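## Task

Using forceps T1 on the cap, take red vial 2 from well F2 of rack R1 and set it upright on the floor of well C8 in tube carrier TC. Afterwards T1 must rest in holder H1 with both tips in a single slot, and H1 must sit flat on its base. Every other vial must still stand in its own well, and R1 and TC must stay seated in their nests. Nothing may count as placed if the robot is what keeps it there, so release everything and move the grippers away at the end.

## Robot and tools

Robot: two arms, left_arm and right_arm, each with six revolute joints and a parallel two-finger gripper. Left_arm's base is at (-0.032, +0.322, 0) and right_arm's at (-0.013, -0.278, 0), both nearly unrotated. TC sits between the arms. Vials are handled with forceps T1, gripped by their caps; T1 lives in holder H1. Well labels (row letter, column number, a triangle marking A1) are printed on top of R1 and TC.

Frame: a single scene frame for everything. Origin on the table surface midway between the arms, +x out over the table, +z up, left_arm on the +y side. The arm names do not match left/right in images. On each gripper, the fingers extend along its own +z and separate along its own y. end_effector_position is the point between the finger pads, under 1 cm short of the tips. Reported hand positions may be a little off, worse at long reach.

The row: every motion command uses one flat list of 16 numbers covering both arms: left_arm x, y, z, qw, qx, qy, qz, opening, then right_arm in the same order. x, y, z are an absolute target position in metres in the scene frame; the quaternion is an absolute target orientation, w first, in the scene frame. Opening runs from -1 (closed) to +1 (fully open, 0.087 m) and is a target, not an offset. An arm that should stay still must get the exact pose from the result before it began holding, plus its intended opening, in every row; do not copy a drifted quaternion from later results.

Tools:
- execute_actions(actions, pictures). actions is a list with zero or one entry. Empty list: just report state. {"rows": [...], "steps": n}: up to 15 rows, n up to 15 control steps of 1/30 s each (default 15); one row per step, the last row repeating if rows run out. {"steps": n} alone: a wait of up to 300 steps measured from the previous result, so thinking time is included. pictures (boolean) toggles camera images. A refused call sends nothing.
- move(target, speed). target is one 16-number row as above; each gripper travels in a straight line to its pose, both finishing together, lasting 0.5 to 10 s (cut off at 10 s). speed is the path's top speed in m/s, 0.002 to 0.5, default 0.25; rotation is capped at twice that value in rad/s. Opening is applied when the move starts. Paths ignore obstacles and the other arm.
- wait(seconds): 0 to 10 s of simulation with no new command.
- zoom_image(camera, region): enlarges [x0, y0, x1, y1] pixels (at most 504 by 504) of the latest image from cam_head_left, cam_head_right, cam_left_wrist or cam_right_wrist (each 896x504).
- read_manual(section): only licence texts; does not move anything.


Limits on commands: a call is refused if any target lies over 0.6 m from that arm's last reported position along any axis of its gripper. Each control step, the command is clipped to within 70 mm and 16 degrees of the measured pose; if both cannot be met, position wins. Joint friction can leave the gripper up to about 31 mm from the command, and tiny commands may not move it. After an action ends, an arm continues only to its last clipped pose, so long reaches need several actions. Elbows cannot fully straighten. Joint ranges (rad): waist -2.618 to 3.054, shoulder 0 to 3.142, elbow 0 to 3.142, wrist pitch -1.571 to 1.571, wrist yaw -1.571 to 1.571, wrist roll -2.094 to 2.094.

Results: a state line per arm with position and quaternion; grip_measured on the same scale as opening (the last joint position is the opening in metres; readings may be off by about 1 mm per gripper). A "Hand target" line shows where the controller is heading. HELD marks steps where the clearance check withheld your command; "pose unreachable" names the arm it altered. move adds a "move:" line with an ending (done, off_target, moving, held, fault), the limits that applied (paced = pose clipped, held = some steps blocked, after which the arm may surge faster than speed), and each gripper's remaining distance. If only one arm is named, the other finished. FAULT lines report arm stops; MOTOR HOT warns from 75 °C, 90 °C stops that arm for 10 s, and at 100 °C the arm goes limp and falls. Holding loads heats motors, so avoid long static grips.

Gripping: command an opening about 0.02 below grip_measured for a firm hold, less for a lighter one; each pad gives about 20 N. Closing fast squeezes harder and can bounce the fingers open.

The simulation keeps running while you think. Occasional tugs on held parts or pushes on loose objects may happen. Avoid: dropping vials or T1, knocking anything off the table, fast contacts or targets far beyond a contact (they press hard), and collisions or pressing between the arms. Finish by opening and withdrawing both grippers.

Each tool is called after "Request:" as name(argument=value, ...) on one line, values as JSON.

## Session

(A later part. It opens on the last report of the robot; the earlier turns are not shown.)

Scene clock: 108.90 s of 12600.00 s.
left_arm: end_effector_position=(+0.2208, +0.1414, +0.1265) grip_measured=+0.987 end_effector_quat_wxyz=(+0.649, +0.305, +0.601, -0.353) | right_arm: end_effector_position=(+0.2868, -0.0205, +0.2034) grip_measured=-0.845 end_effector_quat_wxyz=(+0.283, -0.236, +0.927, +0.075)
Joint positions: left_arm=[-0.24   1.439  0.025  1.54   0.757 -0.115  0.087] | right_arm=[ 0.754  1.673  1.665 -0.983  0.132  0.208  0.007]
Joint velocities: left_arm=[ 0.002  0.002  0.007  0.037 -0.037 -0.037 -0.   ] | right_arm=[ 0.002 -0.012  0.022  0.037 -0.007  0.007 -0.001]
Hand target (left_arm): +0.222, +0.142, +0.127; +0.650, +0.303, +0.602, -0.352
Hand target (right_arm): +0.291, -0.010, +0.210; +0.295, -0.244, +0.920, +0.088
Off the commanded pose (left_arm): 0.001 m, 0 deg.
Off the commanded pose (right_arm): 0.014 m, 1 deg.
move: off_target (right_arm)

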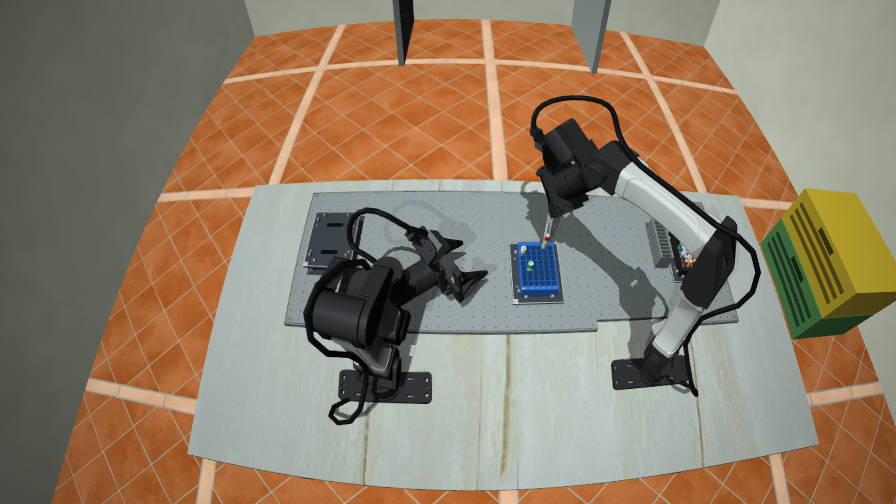

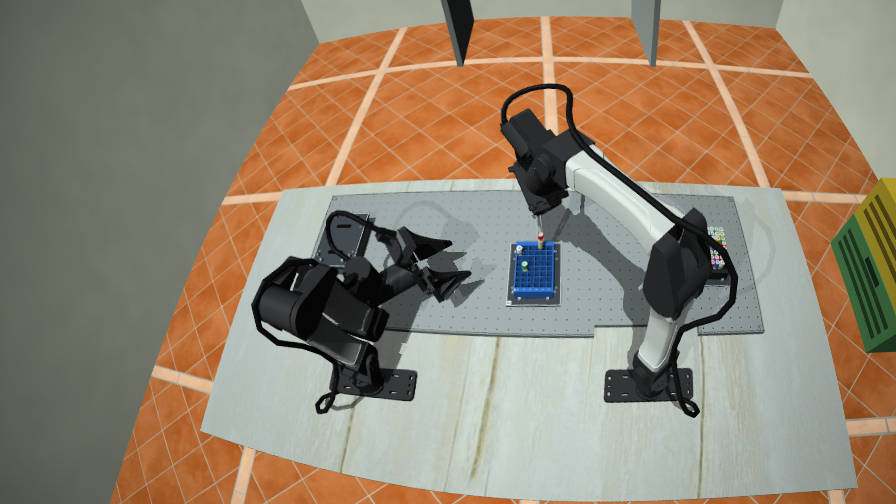

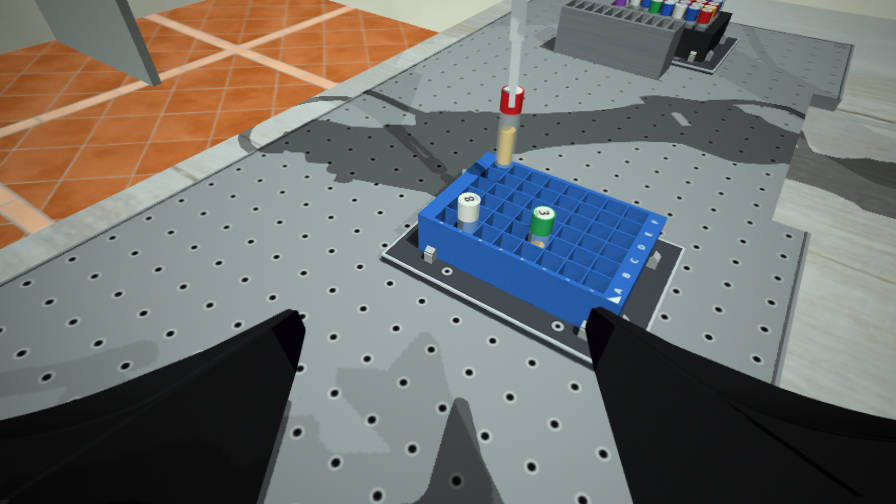

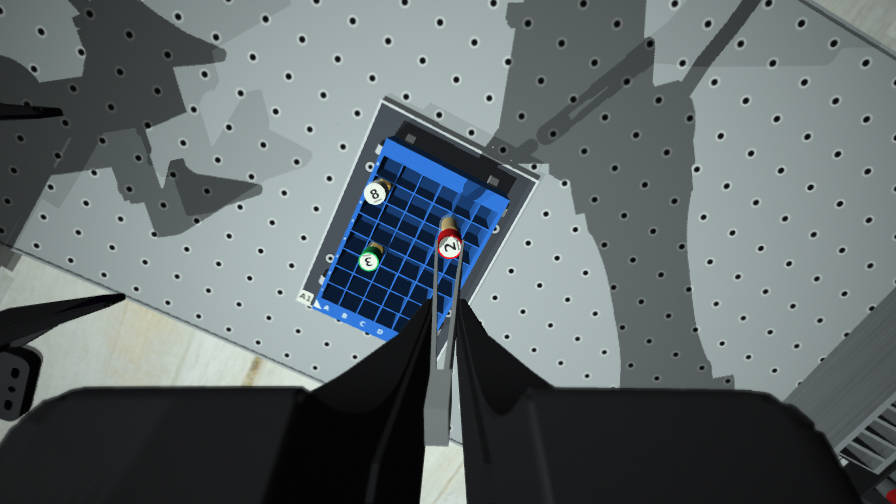

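Request:
move(target=[0.2216,0.1418,0.1268,0.65,0.303,0.602,-0.352,1,0.301,0.002,0.197,0.286,-0.247,0.922,0.077,-0.85], speed=0.03)

Request:
zoom_image(camera="cam_right_wrist", region=[380, 160, 530, 290])

Request:
zoom_image(camera="cam_left_wrist", region=[400, 90, 560, 240])

Scene clock: 111.27 s of 12600.00 s.
left_arm: end_effector_position=(+0.2208, +0.1414, +0.1265) grip_measured=+0.987 end_effector_quat_wxyz=(+0.649, +0.305, +0.601, -0.353) | right_arm: end_effector_position=(+0.2949, -0.0079, +0.1900) grip_measured=-0.845 end_effector_quat_wxyz=(+0.270, -0.243, +0.929, +0.070)
Joint positions: left_arm=[-0.24   1.439  0.025  1.54   0.757 -0.115  0.087] | right_arm=[ 0.762  1.747  1.707 -0.979  0.132  0.206  0.007]
Joint velocities: left_arm=[-0.007  0.002 -0.002 -0.007  0.007 -0.066 -0.   ] | right_arm=[-0.002 -0.017 -0.007 -0.081 -0.007  0.037  0.   ]
Hand target (left_arm): +0.222, +0.142, +0.127; +0.650, +0.303, +0.602, -0.352
Hand target (right_arm): +0.300, +0.002, +0.197; +0.286, -0.247, +0.923, +0.077
Off the commanded pose (left_arm): 0.001 m, 0 deg.
Off the commanded pose (right_arm): 0.014 m, 2 deg.
move: off_target (right_arm)

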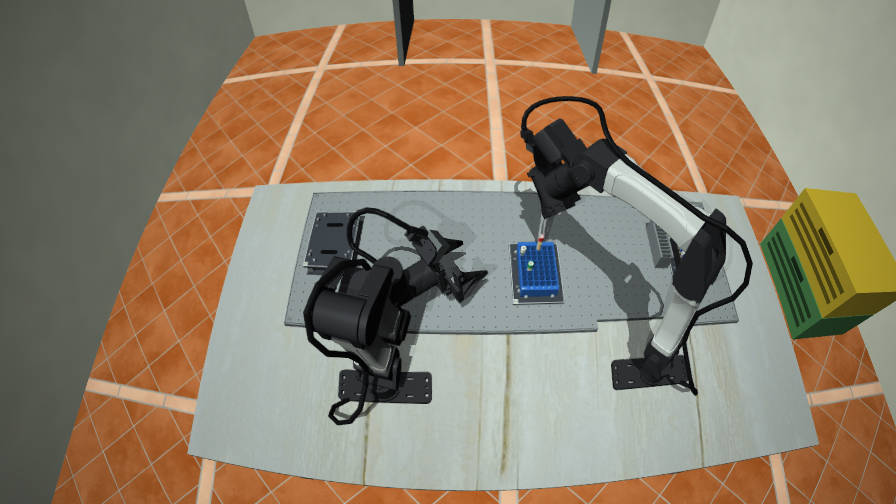

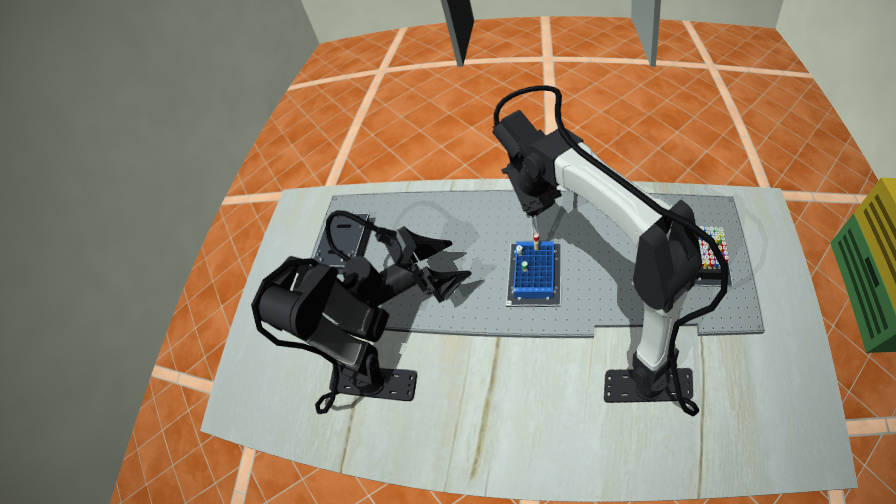

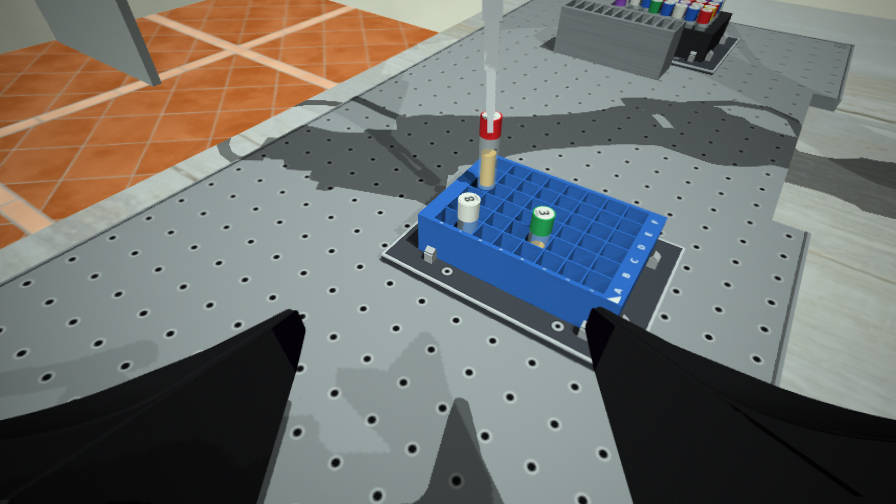

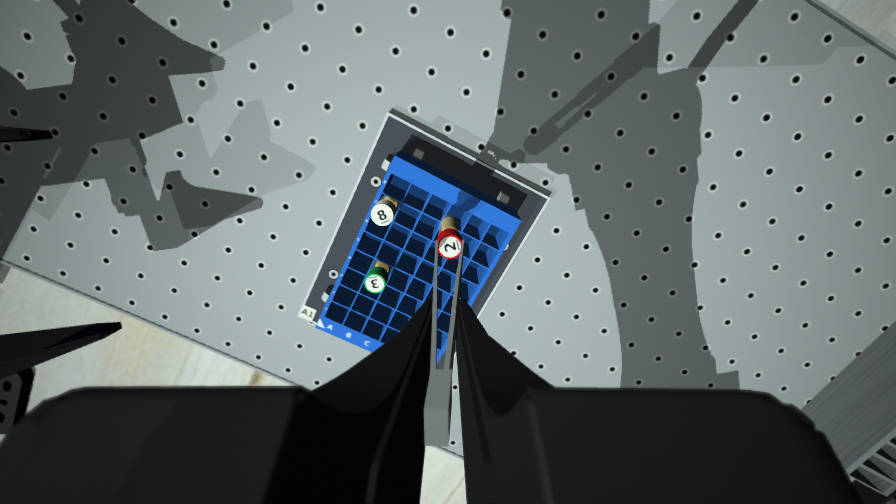

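Region (380, 160, 530, 290) of cam_right_wrist's 896x504 image, scaled by 3.360, with more detail than that image has; it fills the top 437 rows of this view, and the rest is white.

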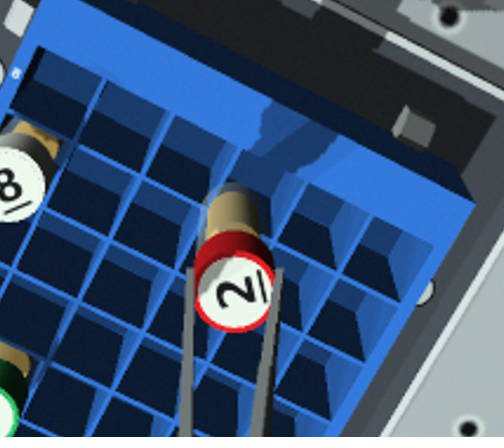

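Region (400, 90, 560, 240) of cam_left_wrist's 896x504 image, scaled by 3.150, with more detail than that image has; it fills the top 472 rows of this view, and the rest is white.

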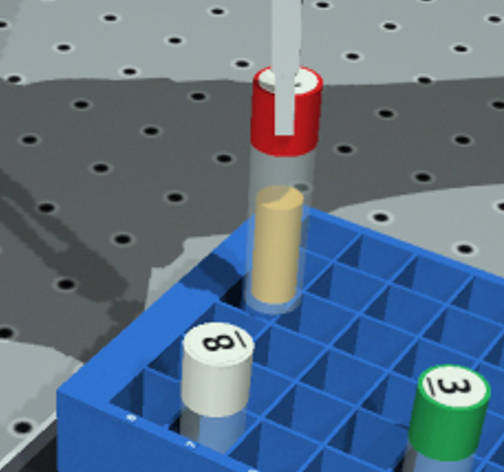

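Request:
move(target=[0.2216,0.1418,0.1268,0.65,0.303,0.602,-0.352,1,0.298,0.004,0.215,0.286,-0.247,0.922,0.077,-0.85], speed=0.03)

Request:
move(target=[0.2216,0.1418,0.1268,0.65,0.303,0.602,-0.352,1,0.298,0.002,0.192,0.286,-0.247,0.922,0.077,-0.85], speed=0.03)

Request:
zoom_image(camera="cam_right_wrist", region=[380, 160, 530, 290])

Request:
zoom_image(camera="cam_left_wrist", region=[400, 90, 560, 240])

Scene clock: 113.77 s of 12600.00 s.
left_arm: end_effector_position=(+0.2208, +0.1414, +0.1265) grip_measured=+0.987 end_effector_quat_wxyz=(+0.649, +0.305, +0.601, -0.353) | right_arm: end_effector_position=(+0.2980, -0.0001, +0.2125) grip_measured=-0.845 end_effector_quat_wxyz=(+0.286, -0.245, +0.923, +0.079)
Joint positions: left_arm=[-0.24   1.439  0.025  1.54   0.757 -0.115  0.087] | right_arm=[ 0.771  1.76   1.799 -1.02   0.132  0.206  0.007]
Joint velocities: left_arm=[-0.012  0.007  0.012 -0.037  0.066 -0.081  0.   ] | right_arm=[-0.012  0.022  0.012 -0.007 -0.051 -0.022 -0.   ]
Hand target (left_arm): +0.222, +0.142, +0.127; +0.650, +0.303, +0.602, -0.352
Hand target (right_arm): +0.298, +0.004, +0.215; +0.287, -0.247, +0.922, +0.077
Off the commanded pose (left_arm): 0.001 m, 0 deg.
Off the commanded pose (right_arm): 0.005 m, 0 deg.
move: done

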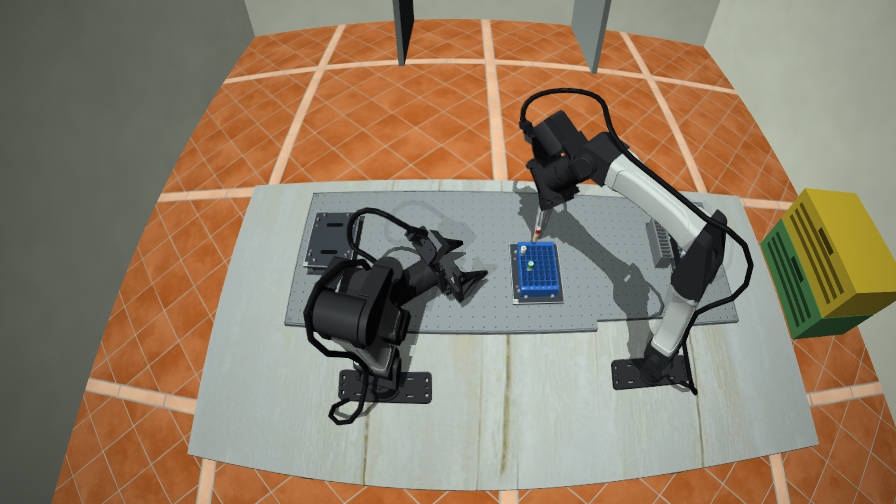

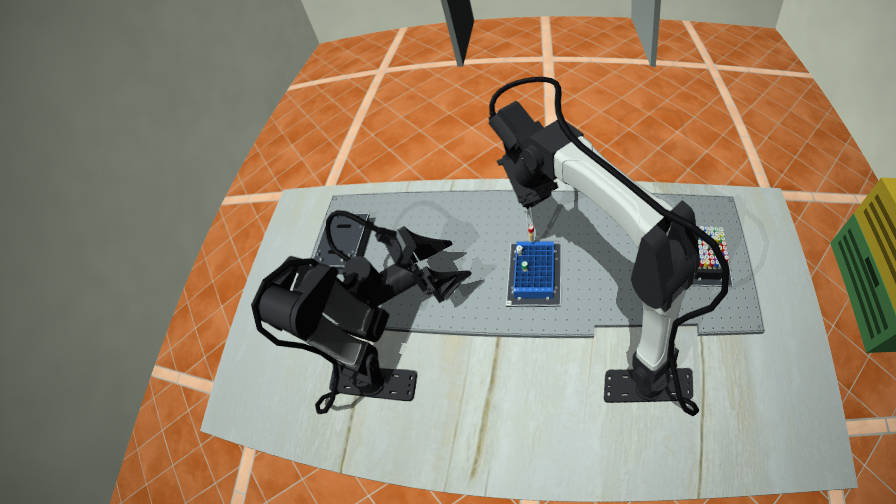

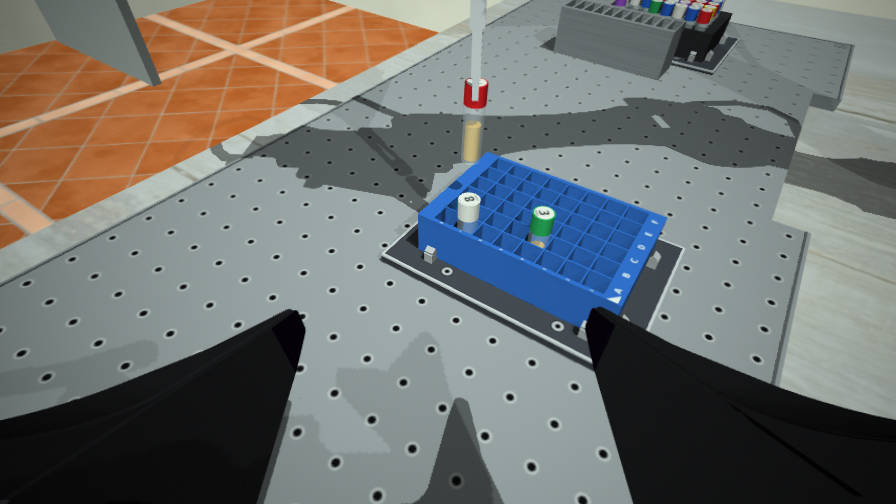

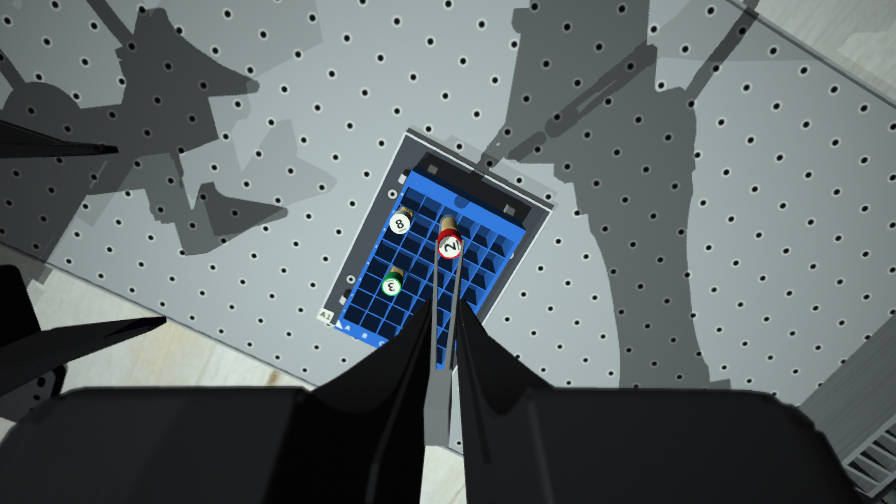

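Scene clock: 114.87 s of 12600.00 s.
left_arm: end_effector_position=(+0.2208, +0.1414, +0.1265) grip_measured=+0.987 end_effector_quat_wxyz=(+0.649, +0.305, +0.601, -0.353) | right_arm: end_effector_position=(+0.2985, +0.0005, +0.1922) grip_measured=-0.845 end_effector_quat_wxyz=(+0.279, -0.246, +0.925, +0.076)
Joint positions: left_arm=[-0.24   1.439  0.025  1.54   0.757 -0.115  0.087] | right_arm=[ 0.771  1.76   1.723 -0.961  0.132  0.206  0.007]
Joint velocities: left_arm=[-0.002 -0.012  0.002  0.022 -0.037  0.007  0.   ] | right_arm=[-0.012 -0.012  0.002  0.022  0.007 -0.022  0.   ]
Hand target (left_arm): +0.222, +0.142, +0.127; +0.650, +0.303, +0.602, -0.352
Hand target (right_arm): +0.298, +0.002, +0.192; +0.286, -0.247, +0.923, +0.077
Off the commanded pose (left_arm): 0.001 m, 0 deg.
Off the commanded pose (right_arm): 0.002 m, 1 deg.
move: done

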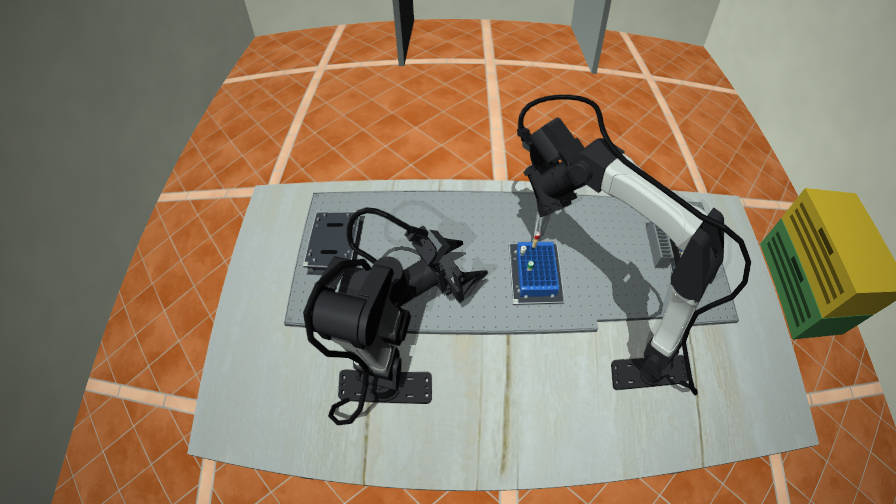

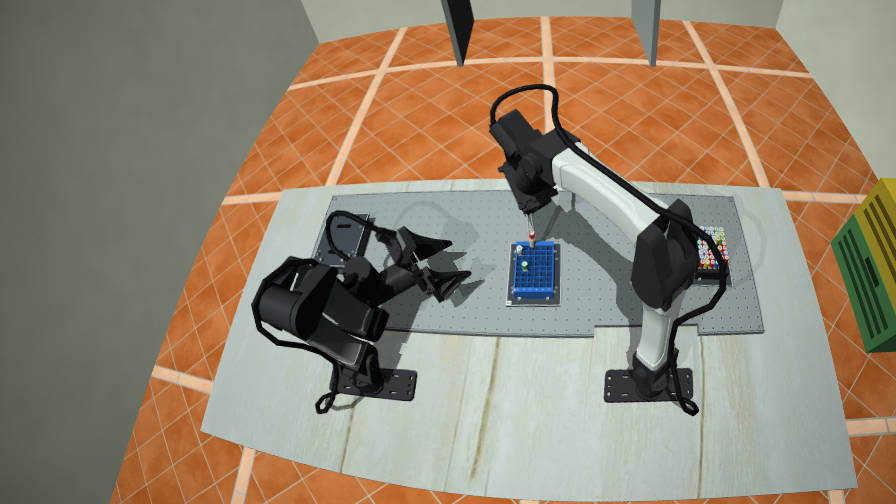

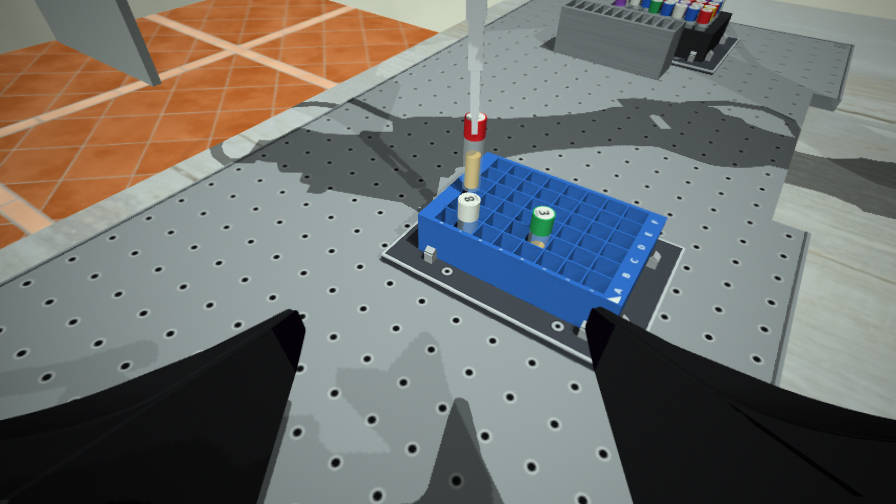

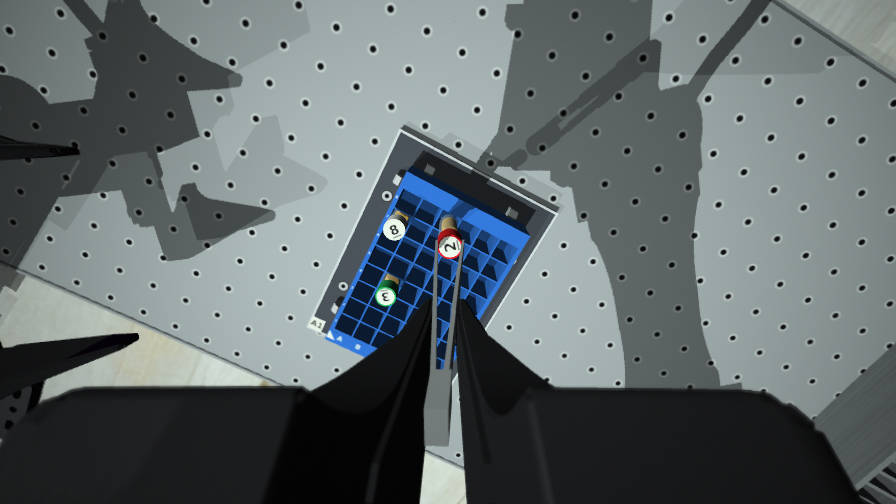

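Region (380, 160, 530, 290) of cam_right_wrist's 896x504 image, scaled by 3.360, with more detail than that image has; it fills the top 437 rows of this view, and the rest is white.

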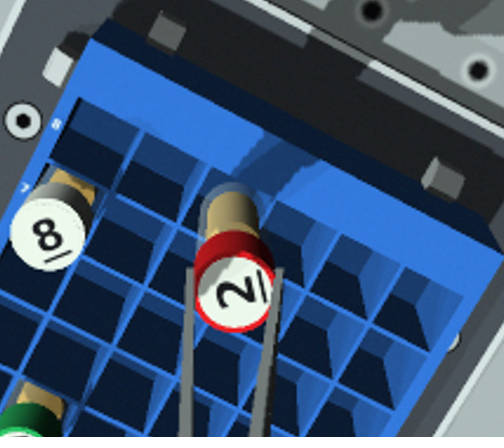

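Region (400, 90, 560, 240) of cam_left_wrist's 896x504 image, scaled by 3.150, with more detail than that image has; it fills the top 472 rows of this view, and the rest is white.

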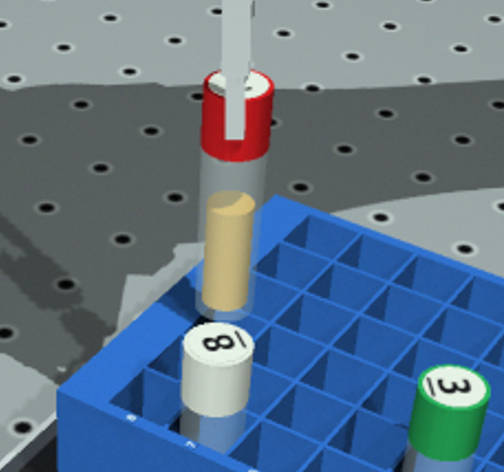

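Request:
move(target=[0.2216,0.1418,0.1268,0.65,0.303,0.602,-0.352,1,0.2955,0.0015,0.176,0.281,-0.246,0.925,0.076,-0.85], speed=0.012)

Request:
zoom_image(camera="cam_right_wrist", region=[380, 160, 530, 290])

Request:
zoom_image(camera="cam_left_wrist", region=[400, 90, 560, 240])

Scene clock: 119.23 s of 12600.00 s.
left_arm: end_effector_position=(+0.2208, +0.1414, +0.1265) grip_measured=+0.987 end_effector_quat_wxyz=(+0.649, +0.305, +0.601, -0.353) | right_arm: end_effector_position=(+0.3038, +0.0055, +0.1858) grip_measured=-0.845 end_effector_quat_wxyz=(+0.294, -0.243, +0.920, +0.084)
Joint positions: left_arm=[-0.24   1.439  0.025  1.54   0.757 -0.115  0.087] | right_arm=[ 0.771  1.748  1.668 -0.881  0.132  0.206  0.007]
Joint velocities: left_arm=[-0.002 -0.007 -0.027 -0.022  0.051 -0.037 -0.   ] | right_arm=[-0.012  0.017 -0.017  0.081 -0.066 -0.022 -0.002]
Hand target (left_arm): +0.222, +0.142, +0.127; +0.650, +0.303, +0.602, -0.352
Hand target (right_arm): +0.296, +0.002, +0.176; +0.281, -0.246, +0.925, +0.076
Off the commanded pose (left_arm): 0.001 m, 0 deg.
Off the commanded pose (right_arm): 0.014 m, 2 deg.
move: off_target (right_arm)

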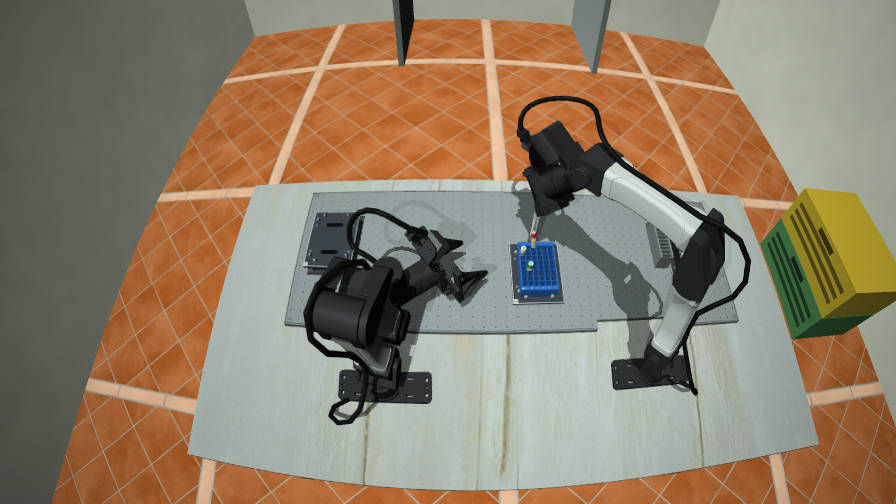

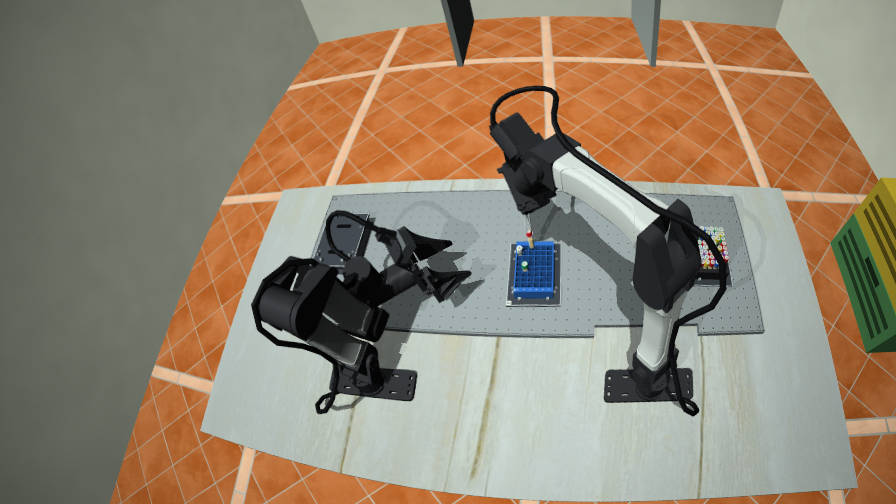

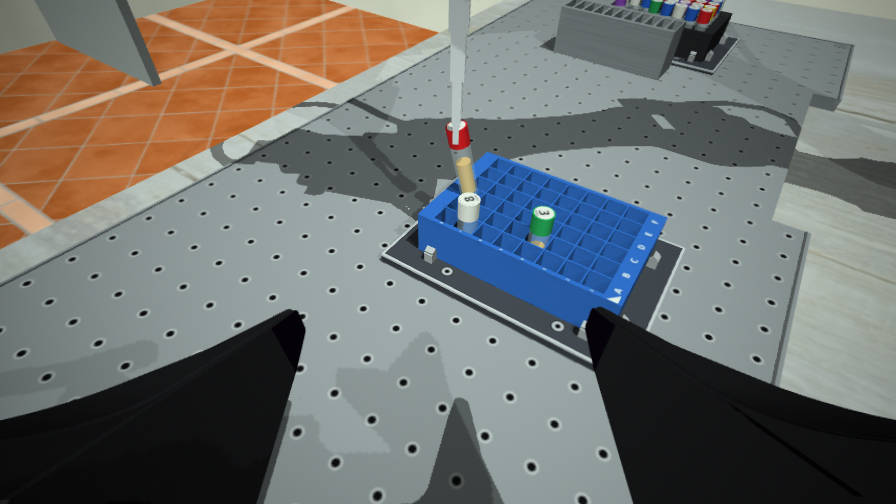

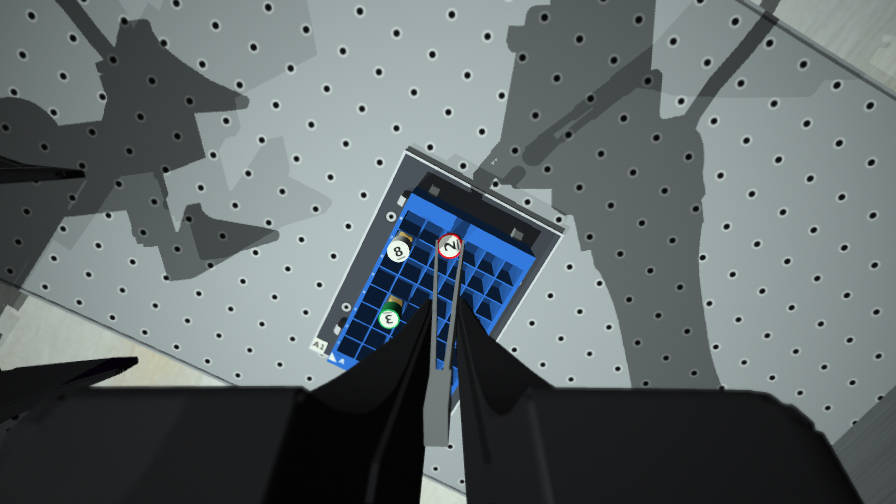

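Region (380, 160, 530, 290) of cam_right_wrist's 896x504 image, scaled by 3.360, with more detail than that image has; it fills the top 437 rows of this view, and the rest is white.

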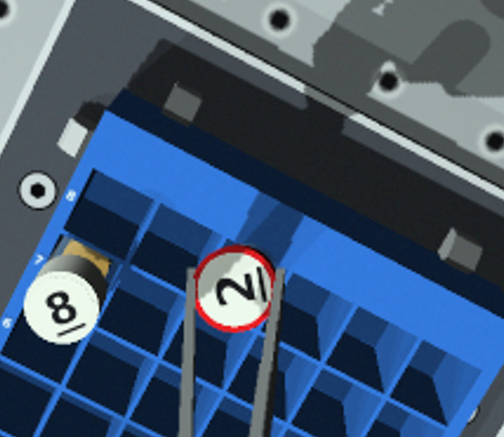

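Region (400, 90, 560, 240) of cam_left_wrist's 896x504 image, scaled by 3.150, with more detail than that image has; it fills the top 472 rows of this view, and the rest is white.

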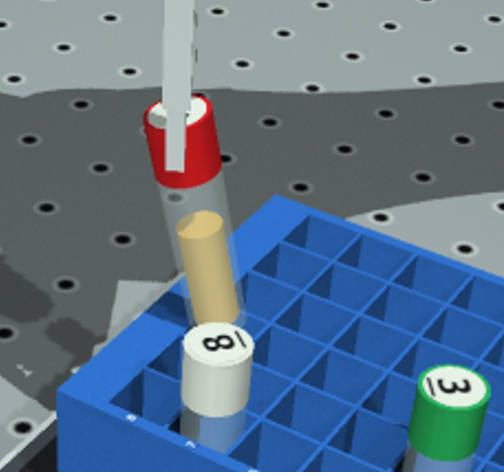

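Request:
move(target=[0.2216,0.1418,0.1268,0.65,0.303,0.602,-0.352,1,0.297,0.000,0.168,0.279,-0.246,0.925,0.076,-0.85], speed=0.03)

Request:
zoom_image(camera="cam_left_wrist", region=[400, 90, 560, 240])

Scene clock: 122.33 s of 12600.00 s.
left_arm: end_effector_position=(+0.2208, +0.1414, +0.1265) grip_measured=+0.987 end_effector_quat_wxyz=(+0.649, +0.305, +0.601, -0.353) | right_arm: end_effector_position=(+0.3087, +0.0102, +0.1819) grip_measured=-0.845 end_effector_quat_wxyz=(+0.305, -0.241, +0.917, +0.090)
Joint positions: left_arm=[-0.24   1.439  0.025  1.54   0.757 -0.115  0.087] | right_arm=[ 0.771  1.748  1.64  -0.827  0.132  0.206  0.007]
Joint velocities: left_arm=[-0.007 -0.002 -0.007 -0.037  0.066 -0.037 -0.001] | right_arm=[-0.007 -0.007 -0.007  0.007 -0.051 -0.037 -0.   ]
Hand target (left_arm): +0.222, +0.142, +0.127; +0.650, +0.303, +0.602, -0.352
Hand target (right_arm): +0.298, +0.000, +0.168; +0.279, -0.246, +0.925, +0.076
Off the commanded pose (left_arm): 0.001 m, 0 deg.
Off the commanded pose (right_arm): 0.021 m, 4 deg.
move: off_target (right_arm)

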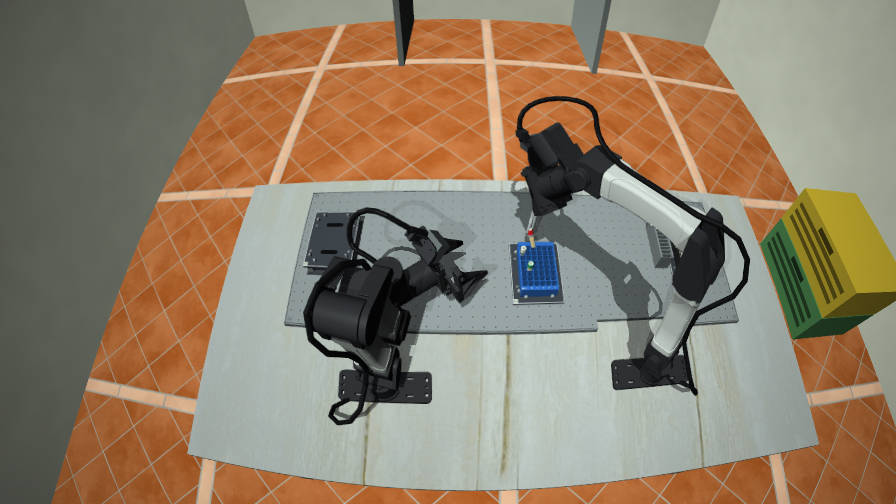

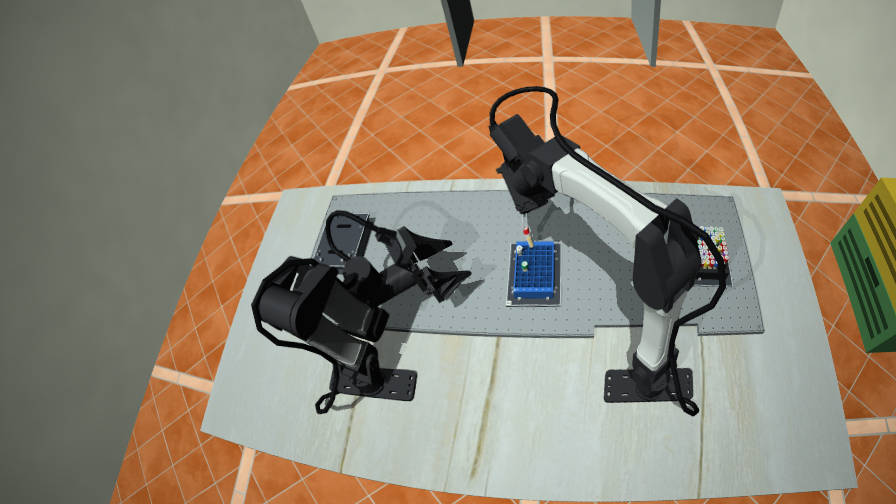

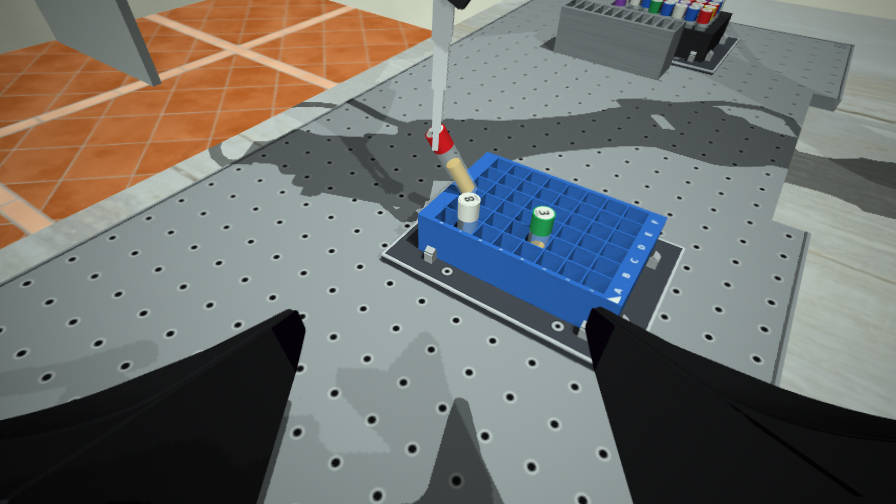

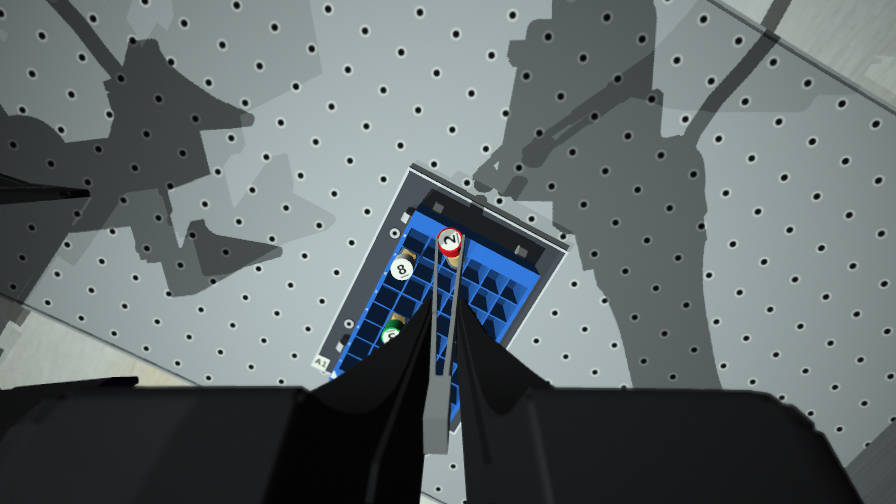

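Region (400, 90, 560, 240) of cam_left_wrist's 896x504 image, scaled by 3.150, with more detail than that image has; it fills the top 472 rows of this view, and the rest is white.

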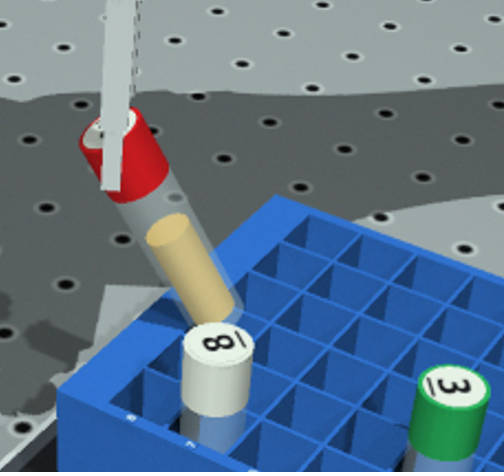

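Request:
move(target=[0.2216,0.1418,0.1268,0.65,0.303,0.602,-0.352,1,0.306,0.011,0.200,0.305,-0.241,0.917,0.09,-0.85], speed=0.03)

Request:
zoom_image(camera="cam_left_wrist", region=[400, 90, 560, 240])

Request:
zoom_image(camera="cam_right_wrist", region=[380, 180, 530, 310])

Scene clock: 124.87 s of 12600.00 s.
left_arm: end_effector_position=(+0.2208, +0.1414, +0.1265) grip_measured=+0.987 end_effector_quat_wxyz=(+0.649, +0.305, +0.601, -0.353) | right_arm: end_effector_position=(+0.3057, +0.0073, +0.1934) grip_measured=-0.845 end_effector_quat_wxyz=(+0.301, -0.242, +0.918, +0.088)
Joint positions: left_arm=[-0.24   1.439  0.025  1.54   0.757 -0.115  0.087] | right_arm=[ 0.771  1.748  1.691 -0.888  0.132  0.206  0.007]
Joint velocities: left_arm=[ 0.022 -0.007 -0.012  0.022 -0.022  0.022 -0.001] | right_arm=[-0.002 -0.007 -0.012 -0.022  0.037  0.037  0.   ]
Hand target (left_arm): +0.222, +0.142, +0.127; +0.650, +0.303, +0.602, -0.352
Hand target (right_arm): +0.306, +0.011, +0.200; +0.305, -0.241, +0.917, +0.090
Off the commanded pose (left_arm): 0.001 m, 0 deg.
Off the commanded pose (right_arm): 0.008 m, 1 deg.
move: done

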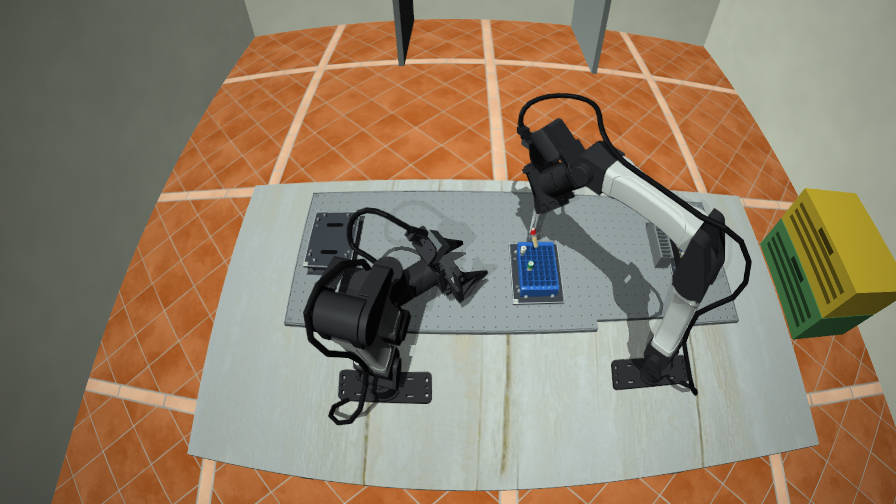

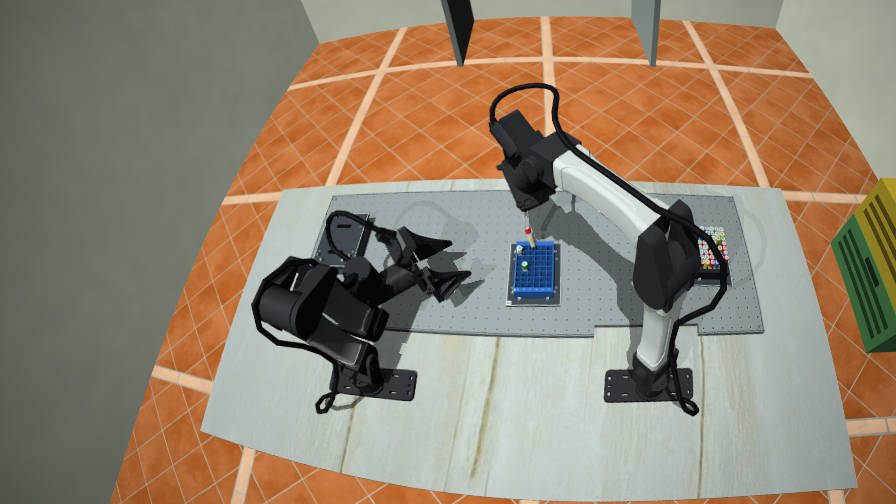

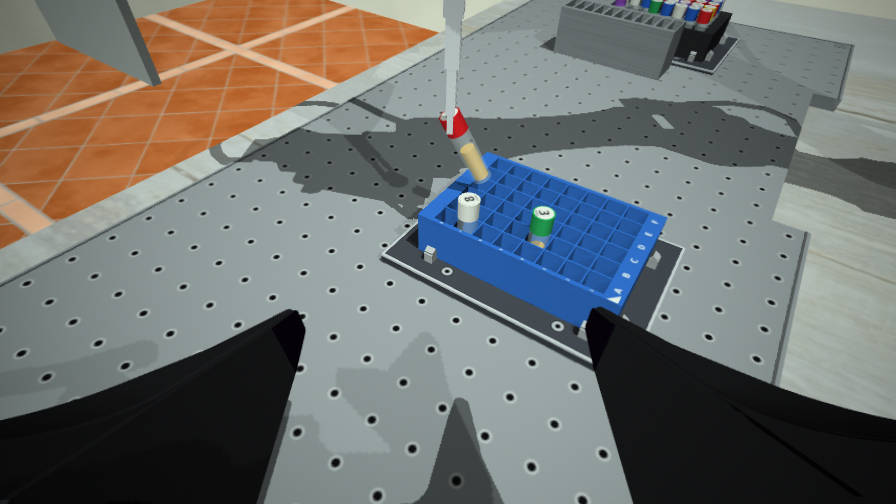

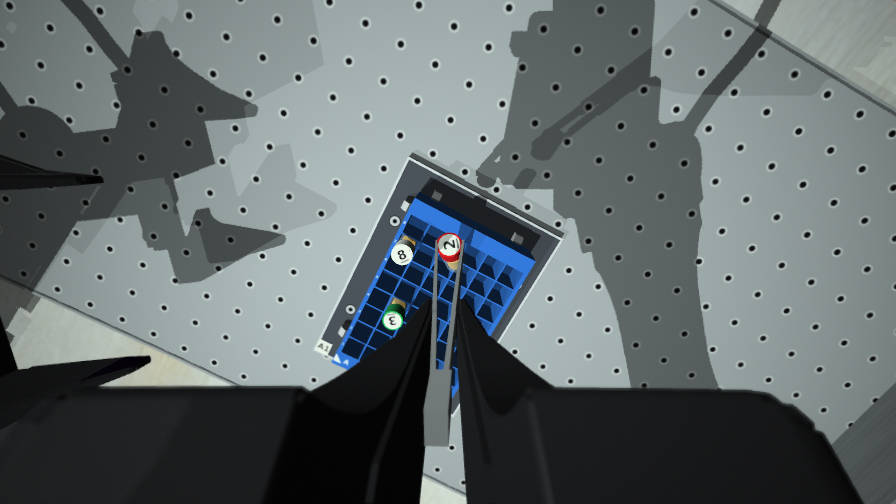

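Region (400, 90, 560, 240) of cam_left_wrist's 896x504 image, scaled by 3.150, with more detail than that image has; it fills the top 472 rows of this view, and the rest is white.

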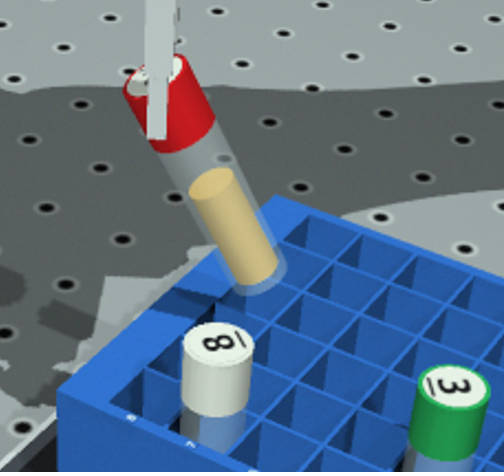

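Region (380, 180, 530, 310) of cam_right_wrist's 896x504 image, scaled by 3.360, with more detail than that image has; it fills the top 437 rows of this view, and the rest is white.

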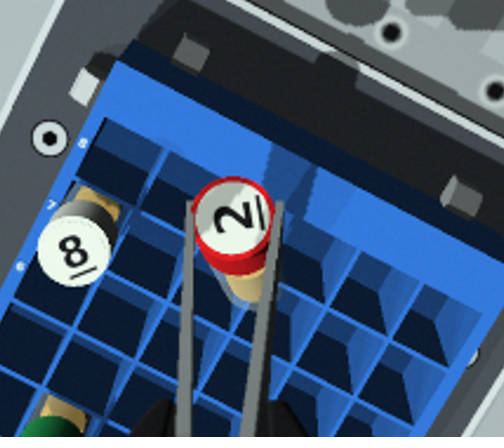

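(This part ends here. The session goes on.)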